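# Pour hazelnuts from bowl into jar, set bowl down

## Task

Move all the hazelnuts out of the small bowl and into the open glass jar (pouring is allowed). Afterwards put the bowl back so it rests directly on the table, either way up. The jar has to finish upright and resting directly on the table. Releasing the bowl or the jar, or letting either fall, while there is nothing a few millimetres beneath it counts as failure. Anything that stays in place only because the robot holds it does not count. Finish by opening the hand and moving the arm away.

## Robot and tools

ROBOT. One six-joint arm carrying a five-finger right hand. There is a single arm, so every command covers only that arm. A reference image of the hand may be viewed with show_instructions.

FRAMES. Reported positions use the scene frame: origin on the table top under the arm base, +z up, +y to the left when facing along +x. Motion offsets use the hand point's own axes. The hand point sits 0.05 m in front of the palm, where index pad and thumb tip meet in a pinch. Its +z runs along the straightened fingers (which extend 0.06 to 0.07 m past it), +y points out of the palm, and +x runs across the palm toward the little finger. The hand extends about 0.08 m from the point on the little-finger side and 0.02 m (thumb turned in) to 0.09 m on the thumb side. A rigid wrist bracket on the little-finger side projects 0.03 m beyond the point along +y and 0.11 m across; it can collide with objects.

ROW LAYOUT (used by execute_actions and move). 14 numbers, each in [-1, 1]: dx, dy, dz, rx, ry, rz, little, ring, middle, index, thumb_bend, thumb_turn, force_limit, speed. The first six are an offset, not a pose: a displacement of the hand point from its measured pose at the start of the action, in hand-point axes, where 1.0 equals 0.6 m for dx/dy/dz and 180 degrees for the rotation vector rx/ry/rz. The six hand numbers are absolute targets: -1 fully open/straight, +1 fully curled; thumb_turn -1 is beside the palm, +1 is opposite the fingers. A pinch is roughly index +0.22, thumb_bend +0.75, thumb_turn +0.57. force_limit maps -1..+1 to about 0..10 N at the fingertip (0..15 N for the two thumb motors) and only stops closing motors. speed maps -1..+1 from nearly zero to full (whole travel in 0.6 s); close at -0.9 or slower for a soft grip. A motor moves only when its target changes by at least 0.01; resending identical numbers keeps a grip. To wrap an object 0.035 to 0.08 m wide, turn the thumb fully in before reaching it.

execute_actions(actions): a list of actions; each action is a list of up to 15 rows, one row per 1/30 s control step; a short action repeats its final row to fill 15 steps. Every row in an action is measured from that action's starting pose, not from the row before. For the first action of a call the start is the last pose a result reported. Per step the command is clipped to 100 mm and 16 degrees from the measured pose, so large offsets need several actions. An empty list just returns the current state and images.

move(target, speed, stop_force, blocking): drives the hand point in a straight line to one row's offset, counted from the pose in the latest result that reports one; hand numbers are sent at the start. speed is in m/s, 0.002 to 0.5 (default 0.25); rotation is capped at twice that in rad/s. The path lasts 0.5 to 10 s and does not avoid obstacles. stop_force (N, 9 to 40, not allowed in the first 0.2 s) ends the path when the wrist sensor feels that much resistance along the direction of travel; use it only with slow, non-rotating moves, and omit it when backing away from a contact. blocking=false returns after 0.5 s while the arm keeps going (not combinable with stop_force); then call wait or stop before sending anything else. The move: line reports the ending (done, off_target, moving, held, fault, contact) and limits (paced = pose was clipped, held = some steps blocked), plus distance to target.

wait(seconds): 0 to 10, holds the last command; wait(0) checks a running move. stop(): brakes a running move. zoom_image(camera, region): camera is cam_low (896x504) or cam_wrist (504x504); region is [x0, y0, x1, y1] in pixels from the top-left, at most 504 by 504. finished_scene(scene): ends the current scene by its number; irreversible, so only call it once the nuts are in the jar, bowl and jar rest on the table, and the hand is open and clear.

RESULTS. A state line gives end_effector_position (m) and end_effector_quat_wxyz in the scene frame, plus velocities. Hand target is where the controller is steering. hand_measured, hand_stopped_by (moving, target, force, stalled, fault) and hand_load_n (N, positive when pushed open) list six values in motor order. A slipped grip shows as loads dropping near 0. Wrist force/torque are in hand axes, noisy (offset up to about 4 N, saturating near 50 N). Joint torques are raw drive outputs, not contact loads. A pose unreachable line means the clearance check altered or blocked the command.

AVOID. The arm is stiff: pushing past a contact can trigger a fault stop (joint torque limits 133 N m for the first three joints, 24.9 N m for the wrist joints, including held weight; or 150 N on any part), halting the arm for 10 s. Long holding of loads heats motors; at 85 °C the brakes lock. Do not drop, slam or tip the bowl or jar, never release either above empty space, keep the jar upright, and knock nothing off the table. Loose objects may occasionally get a small push.

Each tool is called after "Call:" as name(argument=value, ...), one argument or row to a line, values as JSON.

Reference images:

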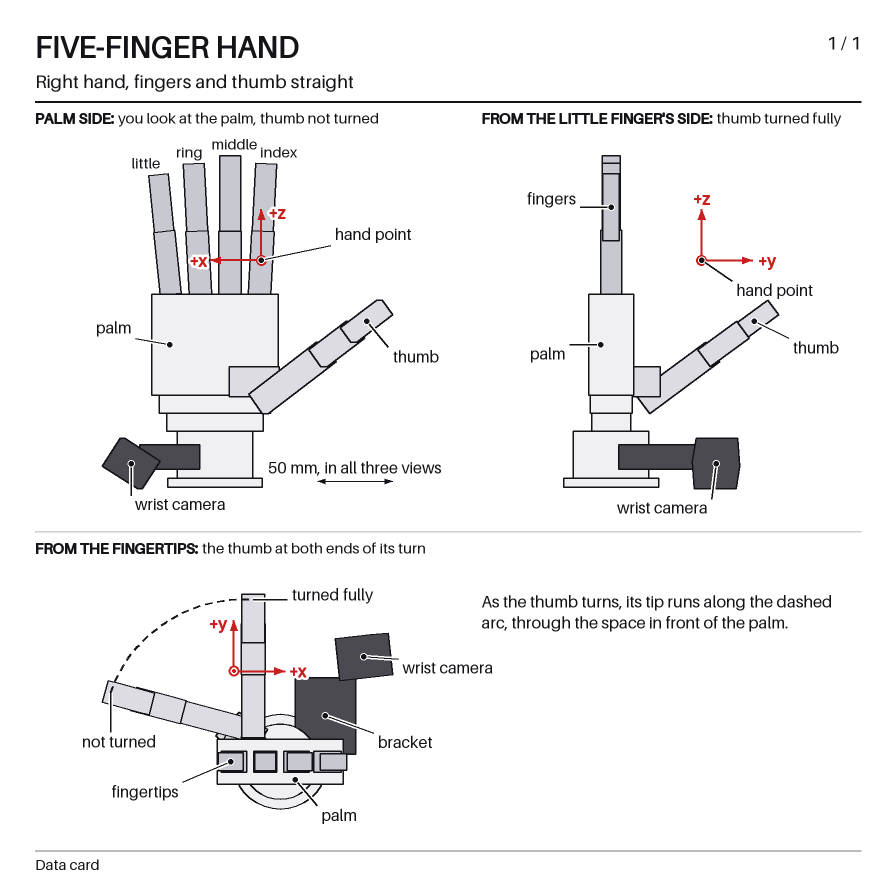

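## Session

Call:
execute_actions(
  actions=[],
)

Scene clock: 0.00 s.
end_effector_position=(+0.3055, -0.1263, +0.1378) hand_measured=(-1.000, -1.000, -1.000, -1.000, -1.000, -1.000) hand_load_n=(+0.0, +0.0, +0.0, +0.0, +0.0, +0.0) hand_stopped_by=(target, target, target, target, target, target) hand_force_limit=0.00 hand_speed=-0.80 end_effector_quat_wxyz=(+0.061, -0.504, +0.830, -0.232) end_effector_velocity=(+0.000, +0.000, -0.000) end_effector_angular_velocity=(-0.000, -0.001, -0.000)
Joint positions: [-0.964 -0.709  2.24  -0.216  1.297 -3.466]
Joint velocities: [ 0.    -0.     0.001 -0.001 -0.     0.001]
Joint torques (N m, as the arm reports them, + toward a larger angle): no reading
Motor temperatures (°C, as the motors report them): [24 25 25 32 34 37]
Wrist force (N, on the end effector, along its own x y z axes, offset not removed): no reading
Wrist torque (N m, same axes, about the end effector's origin, offset not removed): no reading
Hand target: +0.306, -0.126, +0.138; +0.061, -0.504, +0.830, -0.232

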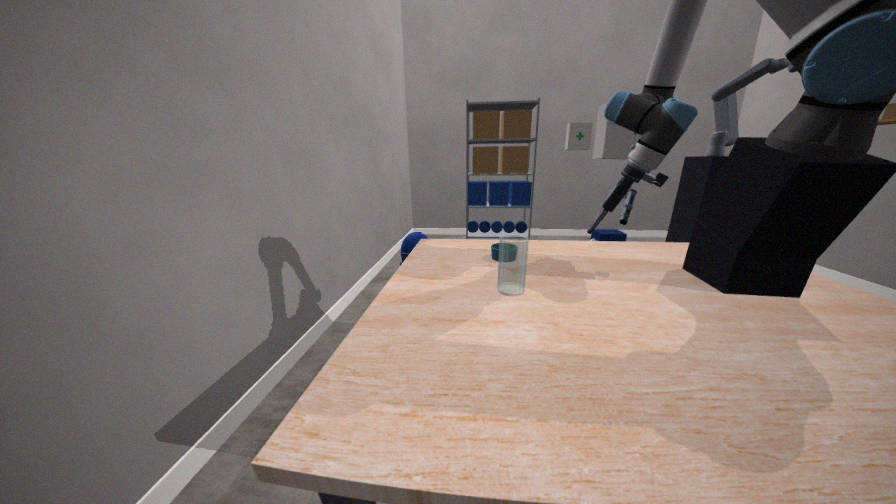

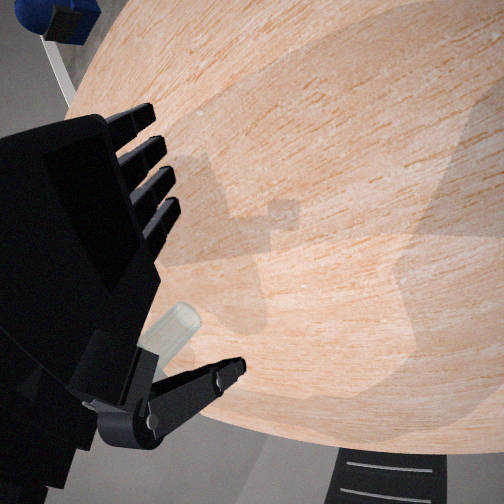

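Call:
zoom_image(
  camera="cam_low",
  region=[420, 180, 680, 320],
)

Region (420, 180, 680, 320) of cam_low's 896x504 image, scaled by 1.938, with more detail than that image has; it fills the top 271 rows of this view, and the rest is white.

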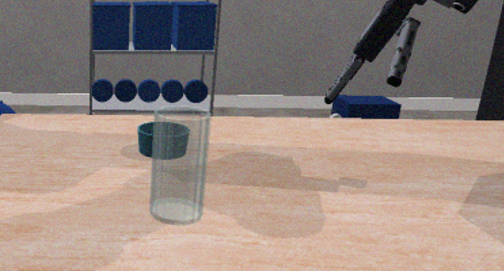

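Call:
move(
  target=[0.033,-0.112,-0.22,-0.147,-0.044,0,-1,-1,-1,-1,-1,-1,0,0],
)

Call:
move(
  target=[0,0,0,0,0,0.85,-1,-1,-1,-1,-1,-1,0,0],
  speed=0.5,
)

Scene clock: 1.93 s.
end_effector_position=(+0.3059, -0.1268, +0.2871) hand_measured=(-1.000, -1.000, -1.000, -1.000, -1.000, -1.000) hand_load_n=(+0.0, +0.0, +0.0, +0.0, +0.0, +0.0) hand_stopped_by=(target, target, target, target, target, target) hand_force_limit=0.00 hand_speed=0.00 end_effector_quat_wxyz=(+0.001, -0.519, +0.855, -0.001) end_effector_velocity=(-0.001, +0.001, +0.002) end_effector_angular_velocity=(+0.008, +0.009, +0.002)
Joint positions: [-0.999 -0.771  1.856  0.733  1.353 -3.626]
Joint velocities: [ 0.001  0.003 -0.006  0.015  0.003 -0.003]
Joint torques (N m, as the arm reports them, + toward a larger angle): [ -2.05 -24.62 -23.41   4.18   1.79  -2.3 ]
Motor temperatures (°C, as the motors report them): [24 25 25 32 34 37]
Wrist force (N, on the end effector, along its own x y z axes, offset not removed): [-0.5 0.4 0.2]
Wrist torque (N m, same axes, about the end effector's origin, offset not removed): [0.05 0.04 -0.07]
Hand target: +0.306, -0.127, +0.287; +0.001, -0.519, +0.855, -0.001
Off the commanded pose: 0.000 m, 0 deg.
move: done

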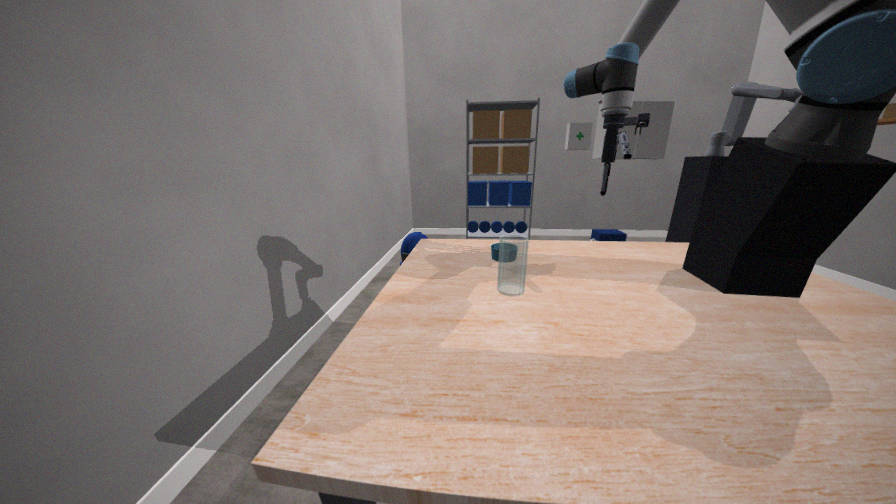

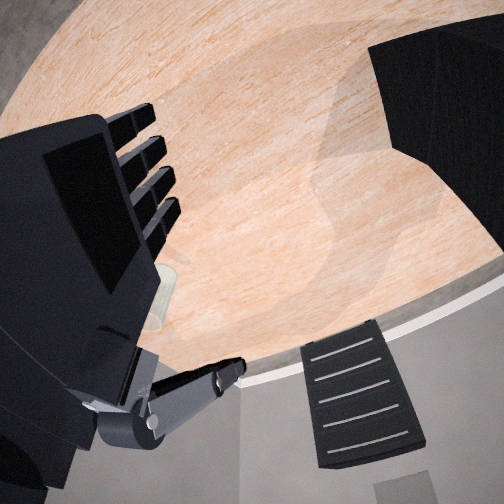

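Scene clock: 5.30 s.
end_effector_position=(+0.3059, -0.1268, +0.2871) hand_measured=(-1.000, -1.000, -1.000, -1.000, -1.000, -1.000) hand_load_n=(+0.0, +0.0, +0.0, +0.0, +0.0, +0.0) hand_stopped_by=(target, target, target, target, target, target) hand_force_limit=0.00 hand_speed=0.00 end_effector_quat_wxyz=(+0.001, +0.709, +0.705, +0.001) end_effector_velocity=(+0.000, +0.000, -0.000) end_effector_angular_velocity=(-0.001, +0.002, -0.010)
Joint positions: [-1.12  -0.964  2.263  0.544  1.383 -1.076]
Joint velocities: [ 0.006 -0.001 -0.001  0.001  0.001  0.016]
Joint torques (N m, as the arm reports them, + toward a larger angle): [  1.14 -26.53 -19.91   4.08   1.59   2.4 ]
Motor temperatures (°C, as the motors report them): [24 25 25 32 34 37]
Wrist force (N, on the end effector, along its own x y z axes, offset not removed): [1.4 0.8 0.9]
Wrist torque (N m, same axes, about the end effector's origin, offset not removed): [0.06 -0.28 0.13]
Hand target: +0.306, -0.127, +0.287; +0.001, +0.710, +0.704, +0.001
Off the commanded pose: 0.000 m, 0 deg.
move: done

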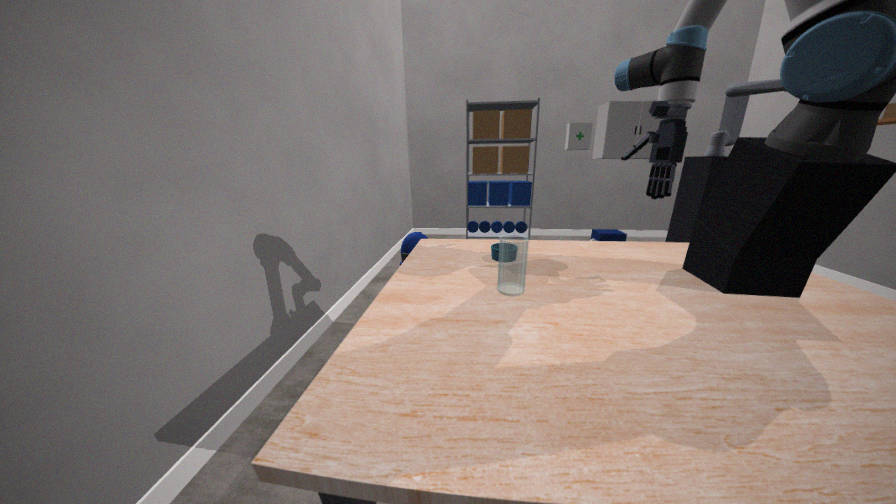

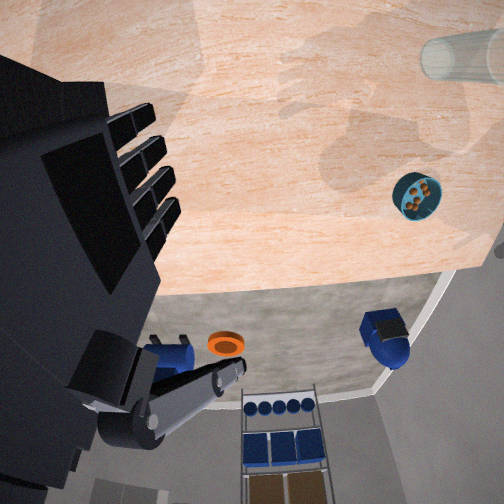

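Call:
move(
  target=[0,0.4,0,0,0,0,-1,-1,-1,-1,-1,-1,0,0],
)

Scene clock: 6.97 s.
end_effector_position=(+0.5459, -0.1284, +0.2879) hand_measured=(-1.000, -1.000, -1.000, -1.000, -1.000, -1.000) hand_load_n=(+0.0, +0.0, +0.0, +0.0, +0.0, +0.0) hand_stopped_by=(target, target, target, target, target, target) hand_force_limit=0.00 hand_speed=0.00 end_effector_quat_wxyz=(+0.002, +0.709, +0.705, +0.001) end_effector_velocity=(+0.002, -0.001, -0.001) end_effector_angular_velocity=(-0.000, +0.002, -0.001)
Joint positions: [-0.646 -0.718  1.547  0.897  1.281 -0.599]
Joint velocities: [ 0.001  0.005 -0.008  0.005  0.001  0.002]
Joint torques (N m, as the arm reports them, + toward a larger angle): [ -3.53 -31.38 -24.56   4.31   1.43   2.32]
Motor temperatures (°C, as the motors report them): [24 25 25 32 34 37]
Wrist force (N, on the end effector, along its own x y z axes, offset not removed): [0.8 1.2 2.3]
Wrist torque (N m, same axes, about the end effector's origin, offset not removed): [0.02 -0.18 0.14]
Hand target: +0.546, -0.128, +0.288; +0.002, +0.709, +0.705, +0.001
Off the commanded pose: 0.000 m, 0 deg.
move: done

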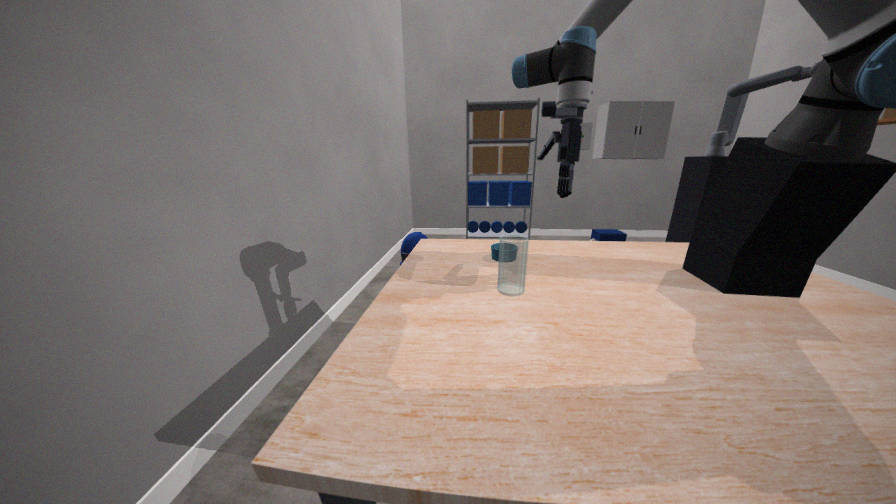

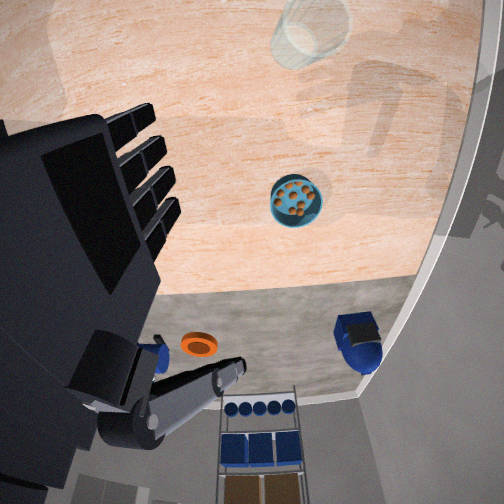

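Call:
move(
  target=[-0.1,-0.1,0.1,0,0,0.9,-1,-1,-1,-1,-1,0.57,0,0],
  speed=0.5,
)

Call:
move(
  target=[0,0,0,0,0,0.1,-1,-1,-1,-1,-1,0.57,0,0],
  speed=0.5,
)

Call:
move(
  target=[0,0,0,0.36,0,0,-1,-1,-1,-1,-1,0.57,0,0],
  speed=0.4,
)

Scene clock: 10.93 s.
end_effector_position=(+0.4856, -0.1880, +0.2277) hand_measured=(-1.000, -1.000, -1.000, -1.000, -1.000, +0.570) hand_load_n=(+0.0, +0.0, +0.0, +0.0, +0.0, +0.0) hand_stopped_by=(target, target, target, target, target, target) hand_force_limit=0.00 hand_speed=0.00 end_effector_quat_wxyz=(-0.000, +0.807, -0.590, +0.002) end_effector_velocity=(-0.000, -0.000, +0.000) end_effector_angular_velocity=(-0.001, -0.000, -0.010)
Joint positions: [-0.692 -0.405  1.148  0.996  1.288  2.18 ]
Joint velocities: [-0.001  0.    -0.    -0.     0.001  0.009]
Joint torques (N m, as the arm reports them, + toward a larger angle): [-27.06 -38.86 -26.1    0.98   1.54   2.32]
Motor temperatures (°C, as the motors report them): [24 25 25 32 34 37]
Wrist force (N, on the end effector, along its own x y z axes, offset not removed): [0.4 -0.2 0.9]
Wrist torque (N m, same axes, about the end effector's origin, offset not removed): [-0.13 -0.18 0.04]
Hand target: +0.486, -0.188, +0.228; -0.000, +0.807, -0.590, +0.002
Off the commanded pose: 0.000 m, 0 deg.
move: done

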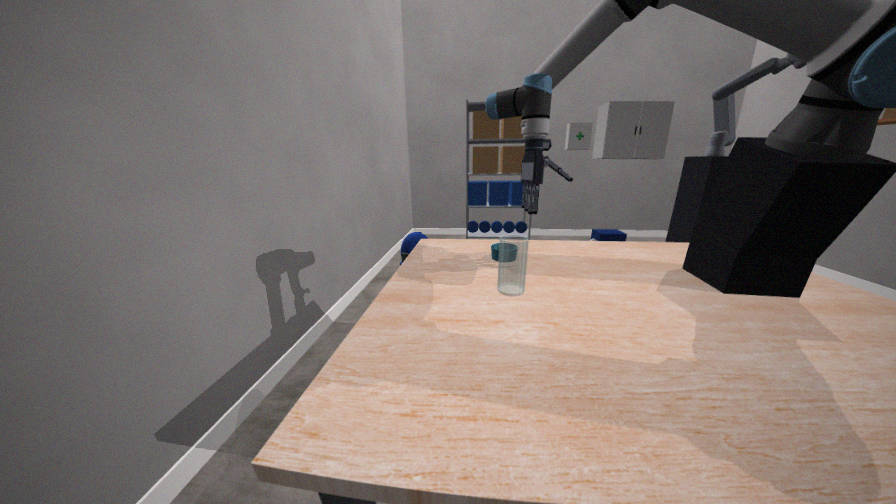

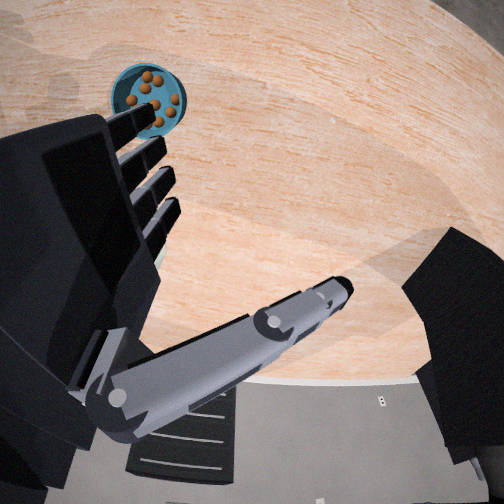

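Scene clock: 11.87 s.
end_effector_position=(+0.4856, -0.1880, +0.2277) hand_measured=(-1.000, -1.000, -1.000, -1.000, -1.000, +0.570) hand_load_n=(+0.0, +0.0, +0.0, +0.0, +0.0, +0.0) hand_stopped_by=(target, target, target, target, target, target) hand_force_limit=0.00 hand_speed=0.00 end_effector_quat_wxyz=(-0.001, +0.706, -0.709, +0.001) end_effector_velocity=(-0.000, +0.000, -0.000) end_effector_angular_velocity=(-0.000, +0.001, -0.013)
Joint positions: [-0.725 -0.388  1.136  1.001  1.294  2.459]
Joint velocities: [-0.001 -0.     0.002 -0.001  0.001  0.012]
Joint torques (N m, as the arm reports them, + toward a larger angle): [-27.62 -45.    -4.39   0.58   1.6    2.57]
Motor temperatures (°C, as the motors report them): [24 25 25 32 34 37]
Wrist force (N, on the end effector, along its own x y z axes, offset not removed): [-0.9 2.0 1.8]
Wrist torque (N m, same axes, about the end effector's origin, offset not removed): [0.17 0.02 0.00]
Hand target: +0.486, -0.188, +0.228; -0.001, +0.705, -0.709, +0.002
Off the commanded pose: 0.000 m, 0 deg.
move: done

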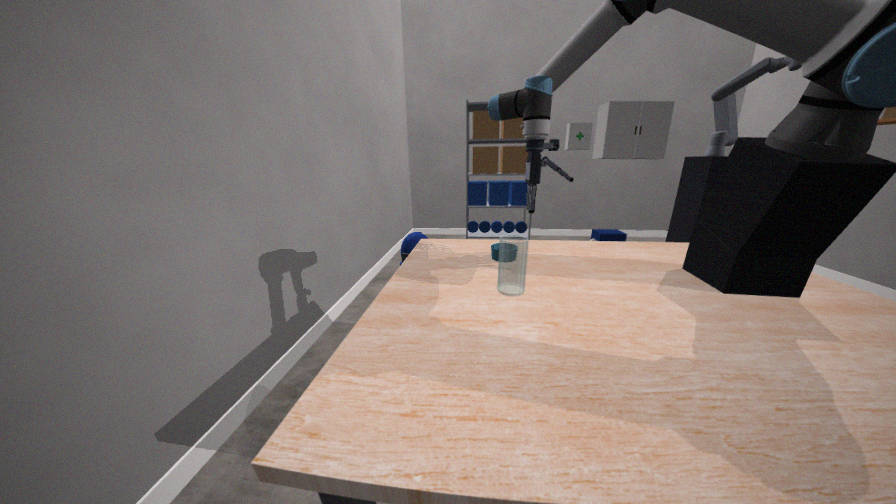

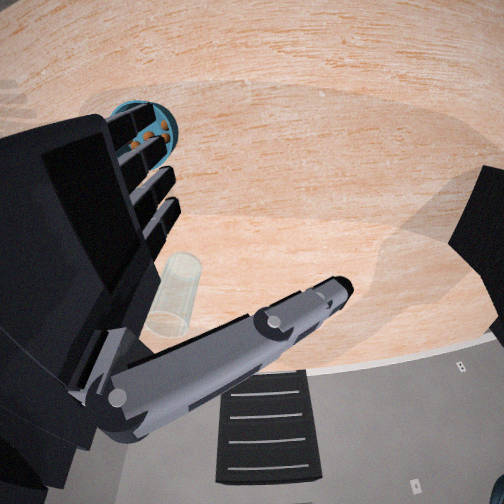

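Scene clock: 14.00 s.
end_effector_position=(+0.4858, -0.1880, +0.2277) hand_measured=(-1.000, -1.000, -1.000, -1.000, -1.000, +0.570) hand_load_n=(+0.0, +0.0, +0.0, +0.0, +0.0, +0.0) hand_stopped_by=(target, target, target, target, target, target) hand_force_limit=0.00 hand_speed=0.00 end_effector_quat_wxyz=(-0.379, +0.595, -0.598, +0.380) end_effector_velocity=(+0.000, -0.001, -0.001) end_effector_angular_velocity=(-0.003, -0.012, -0.009)
Joint positions: [-1.105 -0.692  2.056 -0.548  0.54   2.756]
Joint velocities: [-0.001 -0.001  0.013 -0.039  0.003  0.023]
Joint torques (N m, as the arm reports them, + toward a larger angle): [-20.34 -36.76   0.81  -0.86   1.19   2.49]
Motor temperatures (°C, as the motors report them): [24 25 25 32 34 37]
Wrist force (N, on the end effector, along its own x y z axes, offset not removed): [1.2 -1.8 2.2]
Wrist torque (N m, same axes, about the end effector's origin, offset not removed): [-0.48 -0.30 -0.03]
Hand target: +0.486, -0.188, +0.228; -0.379, +0.595, -0.598, +0.381
Off the commanded pose: 0.000 m, 0 deg.
move: done

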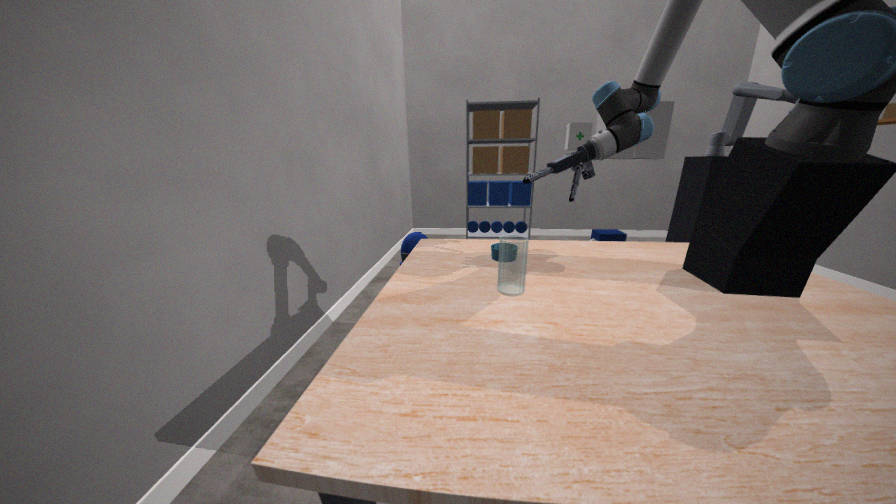

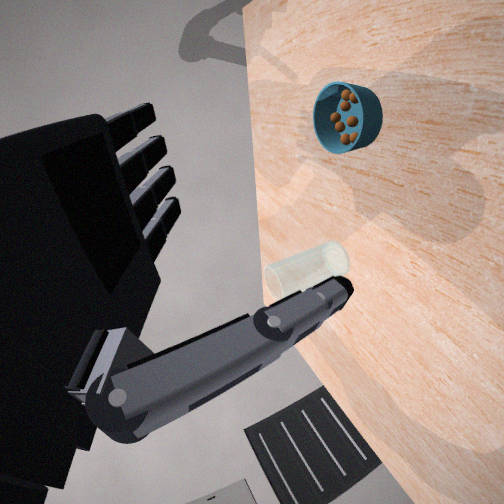

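Call:
move(
  target=[0.045,0.108,0.233,0,0,0,-1,-1,-0.1,-0.1,0.75,0.57,0,0],
)

Call:
zoom_image(
  camera="cam_low",
  region=[460, 180, 620, 300],
)

Scene clock: 16.20 s.
end_effector_position=(+0.5849, -0.2153, +0.1098) hand_measured=(-1.000, -1.000, -0.100, -0.100, +0.750, +0.570) hand_load_n=(+0.0, +0.0, +0.0, +0.0, +0.0, +0.0) hand_stopped_by=(target, target, target, target, target, target) hand_force_limit=0.00 hand_speed=0.00 end_effector_quat_wxyz=(-0.379, +0.595, -0.598, +0.381) end_effector_velocity=(+0.000, +0.000, +0.000) end_effector_angular_velocity=(-0.000, -0.000, +0.000)
Joint positions: [-0.869 -0.403  1.754 -0.748  0.721  3.018]
Joint velocities: [ 0.001 -0.001 -0.     0.     0.     0.   ]
Joint torques (N m, as the arm reports them, + toward a larger angle): [ -3.37 -34.06 -20.32  -0.36   1.34   2.45]
Motor temperatures (°C, as the motors report them): [24 25 25 32 34 37]
Wrist force (N, on the end effector, along its own x y z axes, offset not removed): [-0.4 -0.5 0.9]
Wrist torque (N m, same axes, about the end effector's origin, offset not removed): [-0.12 0.04 -0.04]
Hand target: +0.585, -0.215, +0.110; -0.379, +0.595, -0.598, +0.381
Off the commanded pose: 0.000 m, 0 deg.
move: done

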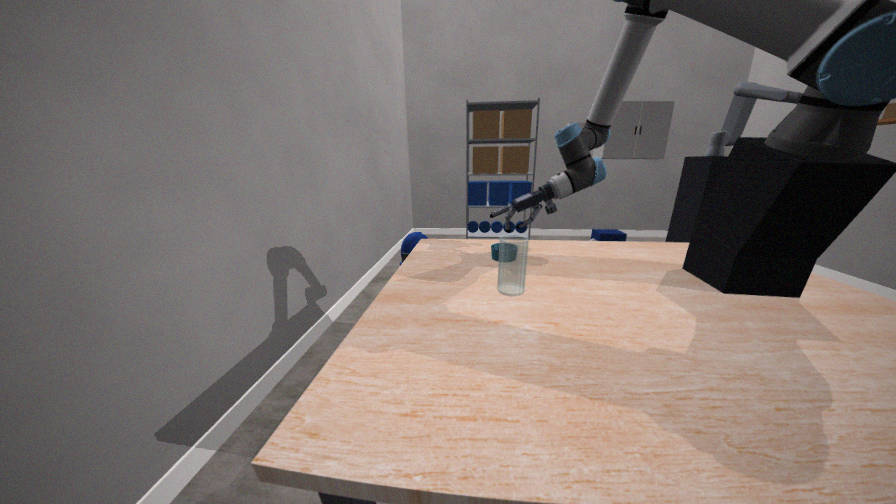

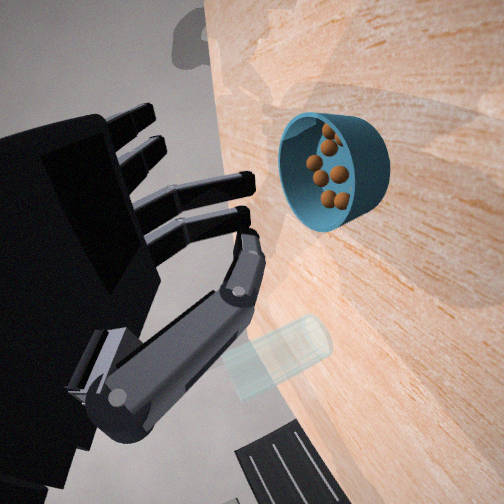

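Region (460, 180, 620, 300) of cam_low's 896x504 image, scaled by 3.150, with more detail than that image has; it fills the top 378 rows of this view, and the rest is white.

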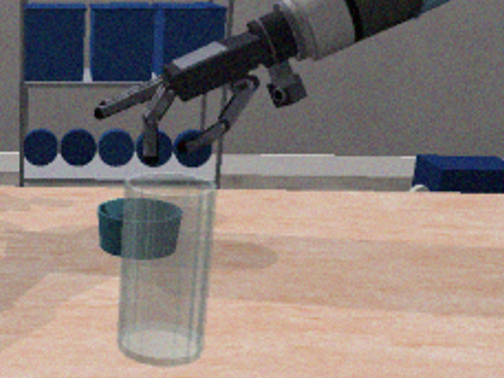

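Call:
move(
  target=[0.027,0.075,0.035,0,0,0,-1,-1,-0.1,-0.1,0.75,0.57,0,0],
  speed=0.1,
)

Call:
zoom_image(
  camera="cam_low",
  region=[460, 180, 620, 300],
)

Scene clock: 20.30 s.
end_effector_position=(+0.5848, -0.2314, +0.0603) hand_measured=(-1.000, -1.000, -0.100, -0.100, +0.750, +0.570) hand_load_n=(+0.0, +0.0, +0.0, +0.0, +0.0, +0.0) hand_stopped_by=(target, target, target, target, target, target) hand_force_limit=0.00 hand_speed=0.00 end_effector_quat_wxyz=(-0.379, +0.595, -0.598, +0.381) end_effector_velocity=(+0.000, -0.001, -0.002) end_effector_angular_velocity=(-0.000, -0.000, +0.001)
Joint positions: [-0.865 -0.281  1.676 -0.793  0.724  3.021]
Joint velocities: [ 0.001  0.005 -0.005 -0.001 -0.     0.   ]
Joint torques (N m, as the arm reports them, + toward a larger angle): [ -4.28 -33.68 -18.67  -1.73   1.24   2.3 ]
Motor temperatures (°C, as the motors report them): [24 25 25 32 34 37]
Wrist force (N, on the end effector, along its own x y z axes, offset not removed): [0.3 1.1 1.2]
Wrist torque (N m, same axes, about the end effector's origin, offset not removed): [0.04 -0.06 0.02]
Hand target: +0.585, -0.231, +0.060; -0.379, +0.595, -0.598, +0.381
Off the commanded pose: 0.000 m, 0 deg.
move: done

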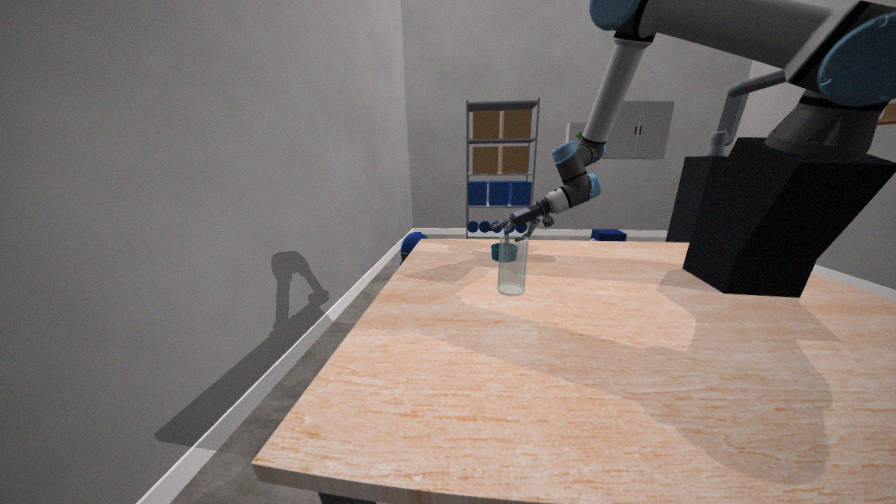

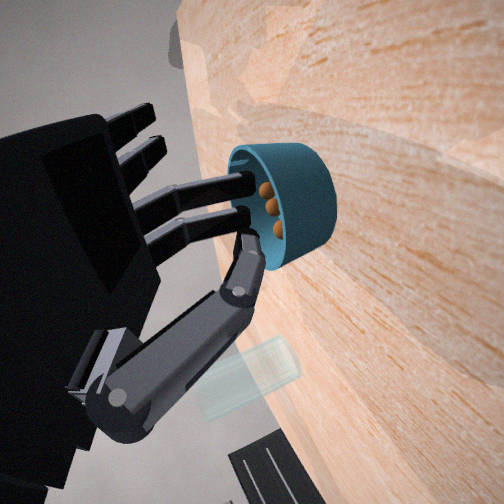

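Region (460, 180, 620, 300) of cam_low's 896x504 image, scaled by 3.150, with more detail than that image has; it fills the top 378 rows of this view, and the rest is white.

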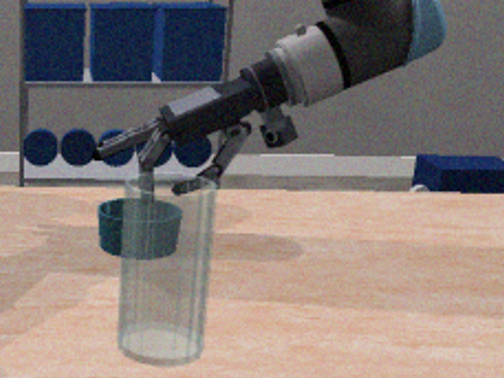

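Call:
move(
  target=[0,0.011,-0.024,0,0,0,-1,-1,0,0,0.75,0.57,0,0],
  speed=0.1,
)

Call:
move(
  target=[0,0.054,0.025,0,0,0,-1,-1,0,0,0.75,0.57,0,0],
  speed=0.03,
  stop_force=9,
)

Call:
zoom_image(
  camera="cam_low",
  region=[460, 180, 620, 300],
)

Scene clock: 21.30 s.
end_effector_position=(+0.5692, -0.2313, +0.0604) hand_measured=(-1.000, -1.000, +0.000, +0.000, +0.750, +0.570) hand_load_n=(+0.0, +0.0, +0.5, +0.0, +0.0, +0.0) hand_stopped_by=(target, target, target, target, target, target) hand_force_limit=0.00 hand_speed=0.00 end_effector_quat_wxyz=(-0.379, +0.595, -0.598, +0.381) end_effector_velocity=(-0.002, -0.000, -0.000) end_effector_angular_velocity=(+0.000, +0.000, -0.001)
Joint positions: [-0.893 -0.283  1.71  -0.808  0.702  2.997]
Joint velocities: [-0.004  0.001  0.004 -0.002 -0.003 -0.003]
Joint torques (N m, as the arm reports them, + toward a larger angle): [-22.02 -46.84   4.07  -1.07  -1.48  -2.31]
Motor temperatures (°C, as the motors report them): [24 25 25 32 34 37]
Wrist force (N, on the end effector, along its own x y z axes, offset not removed): [1.2 -1.5 0.2]
Wrist torque (N m, same axes, about the end effector's origin, offset not removed): [0.08 -0.27 0.08]
Hand target: +0.569, -0.231, +0.060; -0.379, +0.595, -0.598, +0.381
Off the commanded pose: 0.000 m, 0 deg.
move: done

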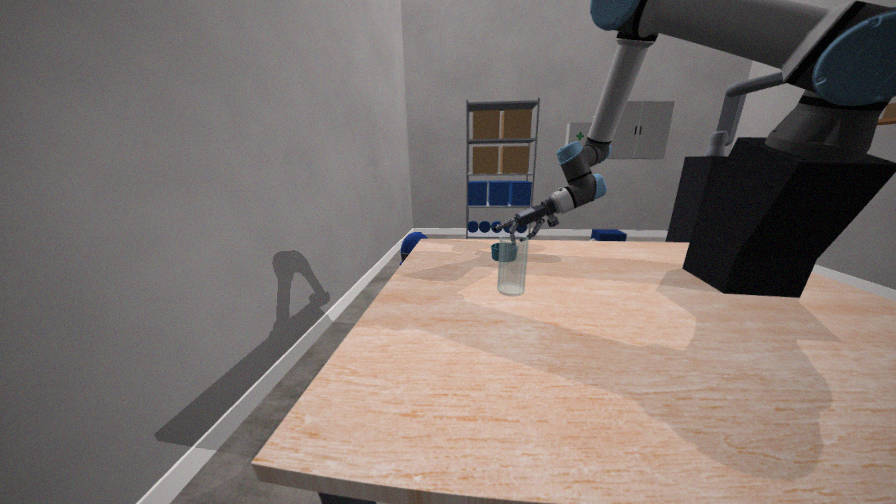

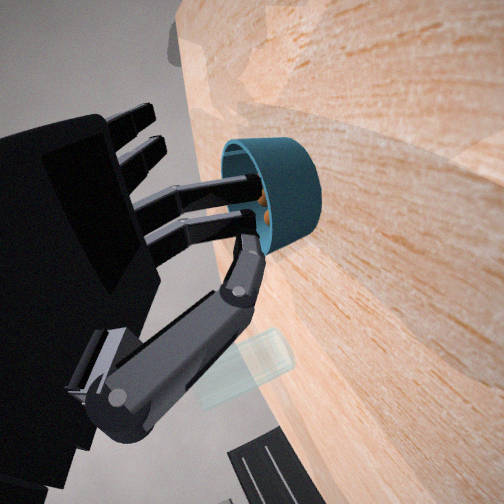

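Scene clock: 22.83 s.
end_effector_position=(+0.5690, -0.2313, +0.0250) hand_measured=(-1.000, -1.000, +0.000, +0.000, +0.750, +0.570) hand_load_n=(+0.0, +0.0, +0.0, +8.0, +1.0, +0.5) hand_stopped_by=(target, target, target, target, target, target) hand_force_limit=0.00 hand_speed=0.00 end_effector_quat_wxyz=(-0.379, +0.595, -0.598, +0.381) end_effector_velocity=(-0.001, +0.001, -0.003) end_effector_angular_velocity=(+0.002, +0.002, -0.001)
Joint positions: [-0.872 -0.208  1.67  -0.858  0.719  3.016]
Joint velocities: [ 0.001  0.005 -0.    -0.002  0.001  0.001]
Joint torques (N m, as the arm reports them, + toward a larger angle): [ -3.52 -29.04 -13.02   0.37   2.05   2.16]
Motor temperatures (°C, as the motors report them): [24 25 25 32 34 37]
Wrist force (N, on the end effector, along its own x y z axes, offset not removed): [-1.6 -13.0 0.9]
Wrist torque (N m, same axes, about the end effector's origin, offset not removed): [-0.02 0.16 -0.13]
Hand target: +0.569, -0.231, +0.025; -0.379, +0.595, -0.598, +0.381
Off the commanded pose: 0.000 m, 0 deg.
move: done

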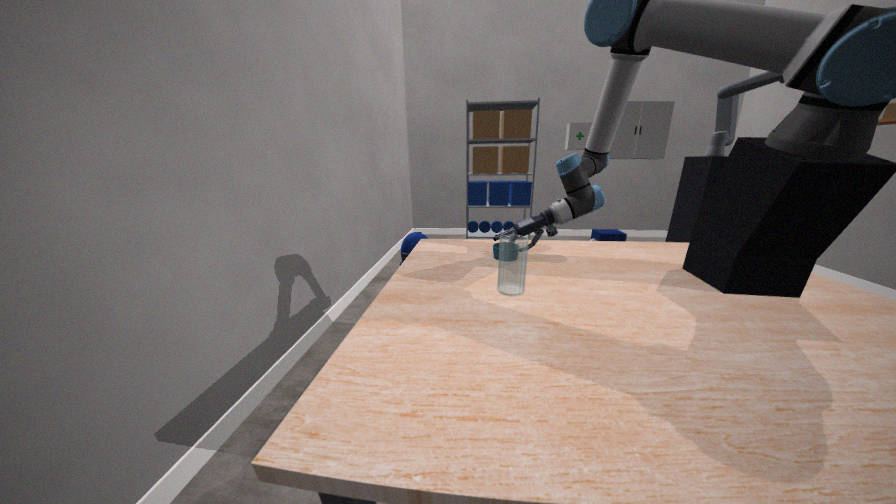

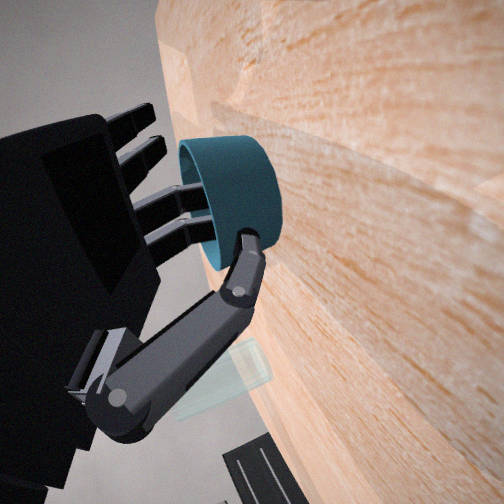

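Region (460, 180, 620, 300) of cam_low's 896x504 image, scaled by 3.150, with more detail than that image has; it fills the top 378 rows of this view, and the rest is white.

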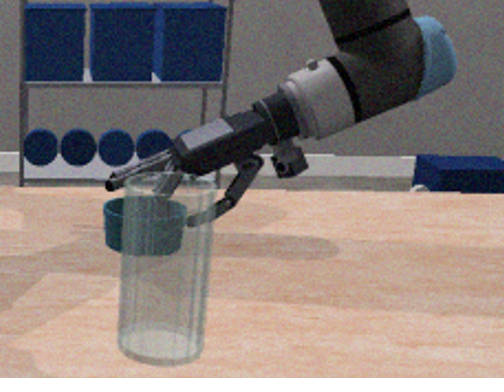

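Call:
move(
  target=[0,-0.012,-0.006,0,0,0,-1,-1,0,0,0.75,0.57,0,0],
  speed=0.03,
)

Call:
move(
  target=[0,0,0,0,0,0,-1,-1,0.2,0.4,0.75,0.57,0.6,-0.8],
)

Scene clock: 23.70 s.
end_effector_position=(+0.5688, -0.2313, +0.0328) hand_measured=(-1.000, -1.000, +0.000, +0.000, +0.750, +0.570) hand_load_n=(+0.0, +0.0, +0.0, +0.0, +0.5, +0.0) hand_stopped_by=(target, target, target, target, target, target) hand_force_limit=0.00 hand_speed=0.00 end_effector_quat_wxyz=(-0.379, +0.595, -0.598, +0.381) end_effector_velocity=(-0.001, -0.000, +0.002) end_effector_angular_velocity=(-0.001, +0.001, -0.002)
Joint positions: [-0.877 -0.224  1.68  -0.848  0.715  3.011]
Joint velocities: [-0.002 -0.005  0.004  0.003  0.    -0.002]
Joint torques (N m, as the arm reports them, + toward a larger angle): [-26.23 -49.45   4.34   1.53  -1.64  -2.33]
Motor temperatures (°C, as the motors report them): [24 25 25 32 34 37]
Wrist force (N, on the end effector, along its own x y z axes, offset not removed): [-1.3 0.3 2.1]
Wrist torque (N m, same axes, about the end effector's origin, offset not removed): [-0.14 0.05 -0.09]
Hand target: +0.569, -0.231, +0.033; -0.379, +0.595, -0.598, +0.381
Off the commanded pose: 0.000 m, 0 deg.
move: done

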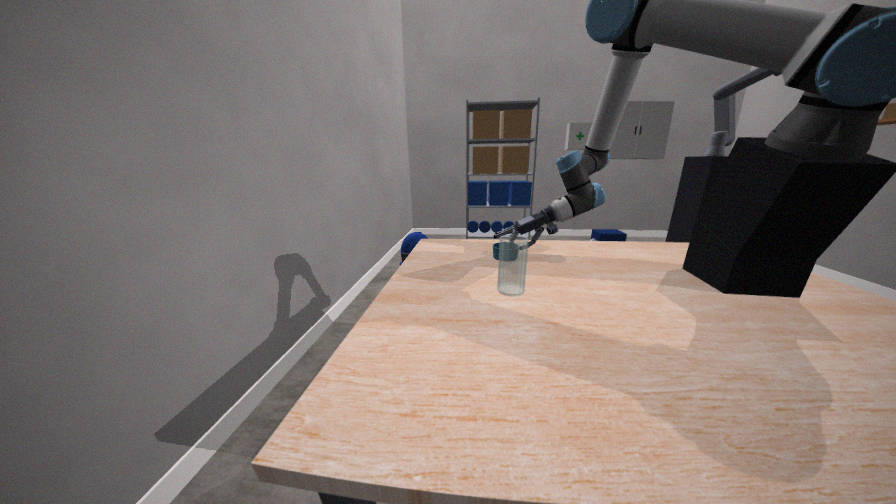

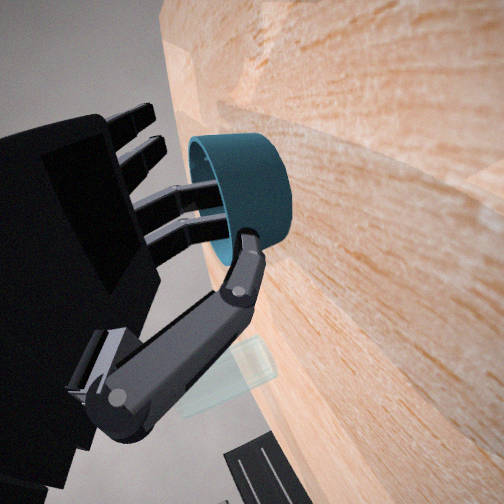

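Scene clock: 24.30 s.
end_effector_position=(+0.5688, -0.2313, +0.0328) hand_measured=(-1.000, -1.000, +0.106, +0.096, +0.746, +0.570) hand_load_n=(+0.0, +0.0, +8.5, +8.0, +6.5, +1.0) hand_stopped_by=(target, target, force, force, target, target) hand_force_limit=0.60 hand_speed=-0.80 end_effector_quat_wxyz=(-0.379, +0.595, -0.598, +0.381) end_effector_velocity=(-0.000, +0.000, -0.001) end_effector_angular_velocity=(+0.000, +0.000, +0.001)
Joint positions: [-0.877 -0.225  1.68  -0.848  0.715  3.011]
Joint velocities: [ 0.     0.001  0.    -0.001 -0.    -0.   ]
Joint torques (N m, as the arm reports them, + toward a larger angle): [-17.06 -34.35 -15.33  -1.38  -0.4   -0.93]
Motor temperatures (°C, as the motors report them): [24 25 25 32 34 37]
Wrist force (N, on the end effector, along its own x y z axes, offset not removed): [-0.7 -3.0 -0.4]
Wrist torque (N m, same axes, about the end effector's origin, offset not removed): [-0.09 -0.16 -0.03]
Hand target: +0.569, -0.231, +0.033; -0.379, +0.595, -0.598, +0.381
Off the commanded pose: 0.000 m, 0 deg.
move: done

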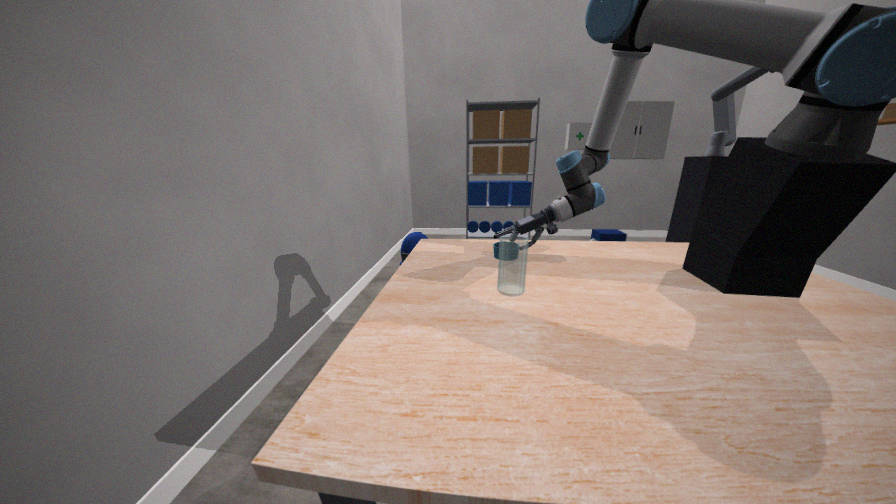

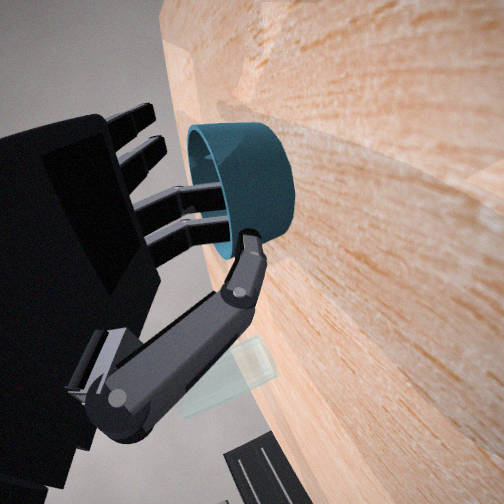

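Call:
move(
  target=[0,-0.006,-0.003,0,0,0,-1,-1,0.3,0.45,0.75,0.57,0.8,-0.9],
  speed=0.005,
)

Call:
zoom_image(
  camera="cam_low",
  region=[460, 180, 620, 300],
)

Scene clock: 26.73 s.
end_effector_position=(+0.5687, -0.2313, +0.0367) hand_measured=(-1.000, -1.000, +0.110, +0.100, +0.746, +0.570) hand_load_n=(+0.0, +0.0, +5.5, +8.0, +5.0, +1.5) hand_stopped_by=(target, target, force, force, target, target) hand_force_limit=0.80 hand_speed=-0.90 end_effector_quat_wxyz=(-0.379, +0.595, -0.598, +0.381) end_effector_velocity=(+0.000, +0.000, +0.001) end_effector_angular_velocity=(+0.000, +0.000, +0.000)
Joint positions: [-0.879 -0.233  1.685 -0.842  0.713  3.009]
Joint velocities: [-0.    -0.002  0.001  0.002 -0.    -0.001]
Joint torques (N m, as the arm reports them, + toward a larger angle): [-22.87 -46.94   5.25   1.54  -1.42  -2.15]
Motor temperatures (°C, as the motors report them): [24 25 25 32 34 37]
Wrist force (N, on the end effector, along its own x y z axes, offset not removed): [0.2 0.2 1.6]
Wrist torque (N m, same axes, about the end effector's origin, offset not removed): [0.23 -0.03 0.06]
Hand target: +0.569, -0.231, +0.037; -0.379, +0.595, -0.598, +0.381
Off the commanded pose: 0.000 m, 0 deg.
move: done

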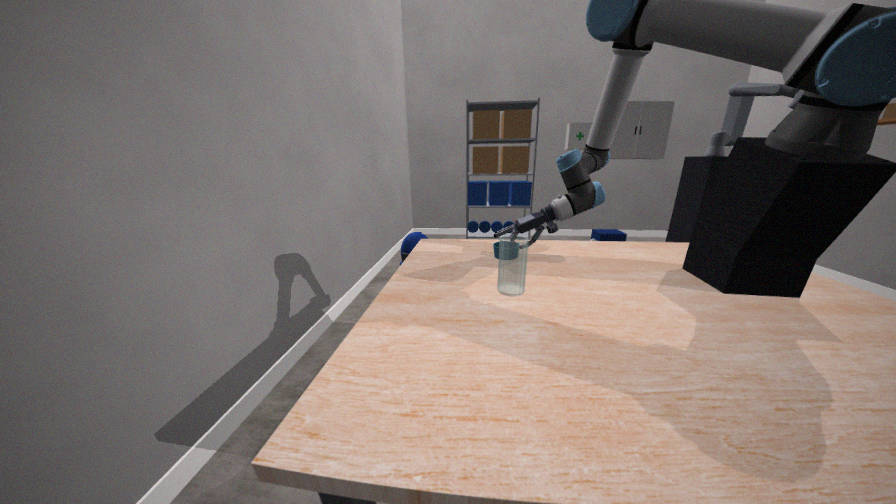

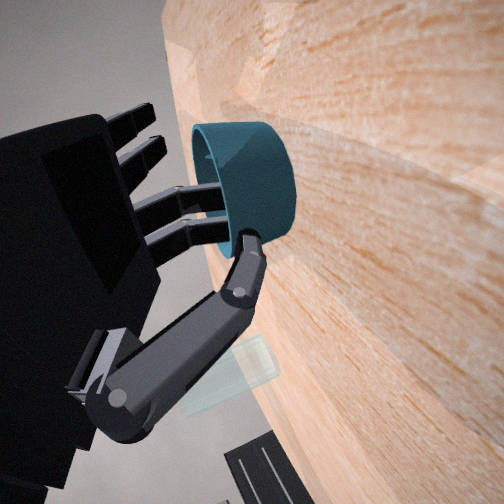

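Region (460, 180, 620, 300) of cam_low's 896x504 image, scaled by 3.150, with more detail than that image has; it fills the top 378 rows of this view, and the rest is white.

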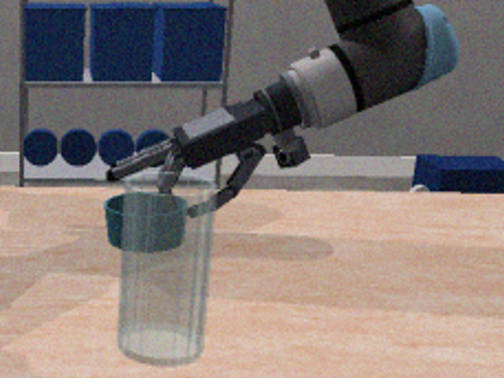

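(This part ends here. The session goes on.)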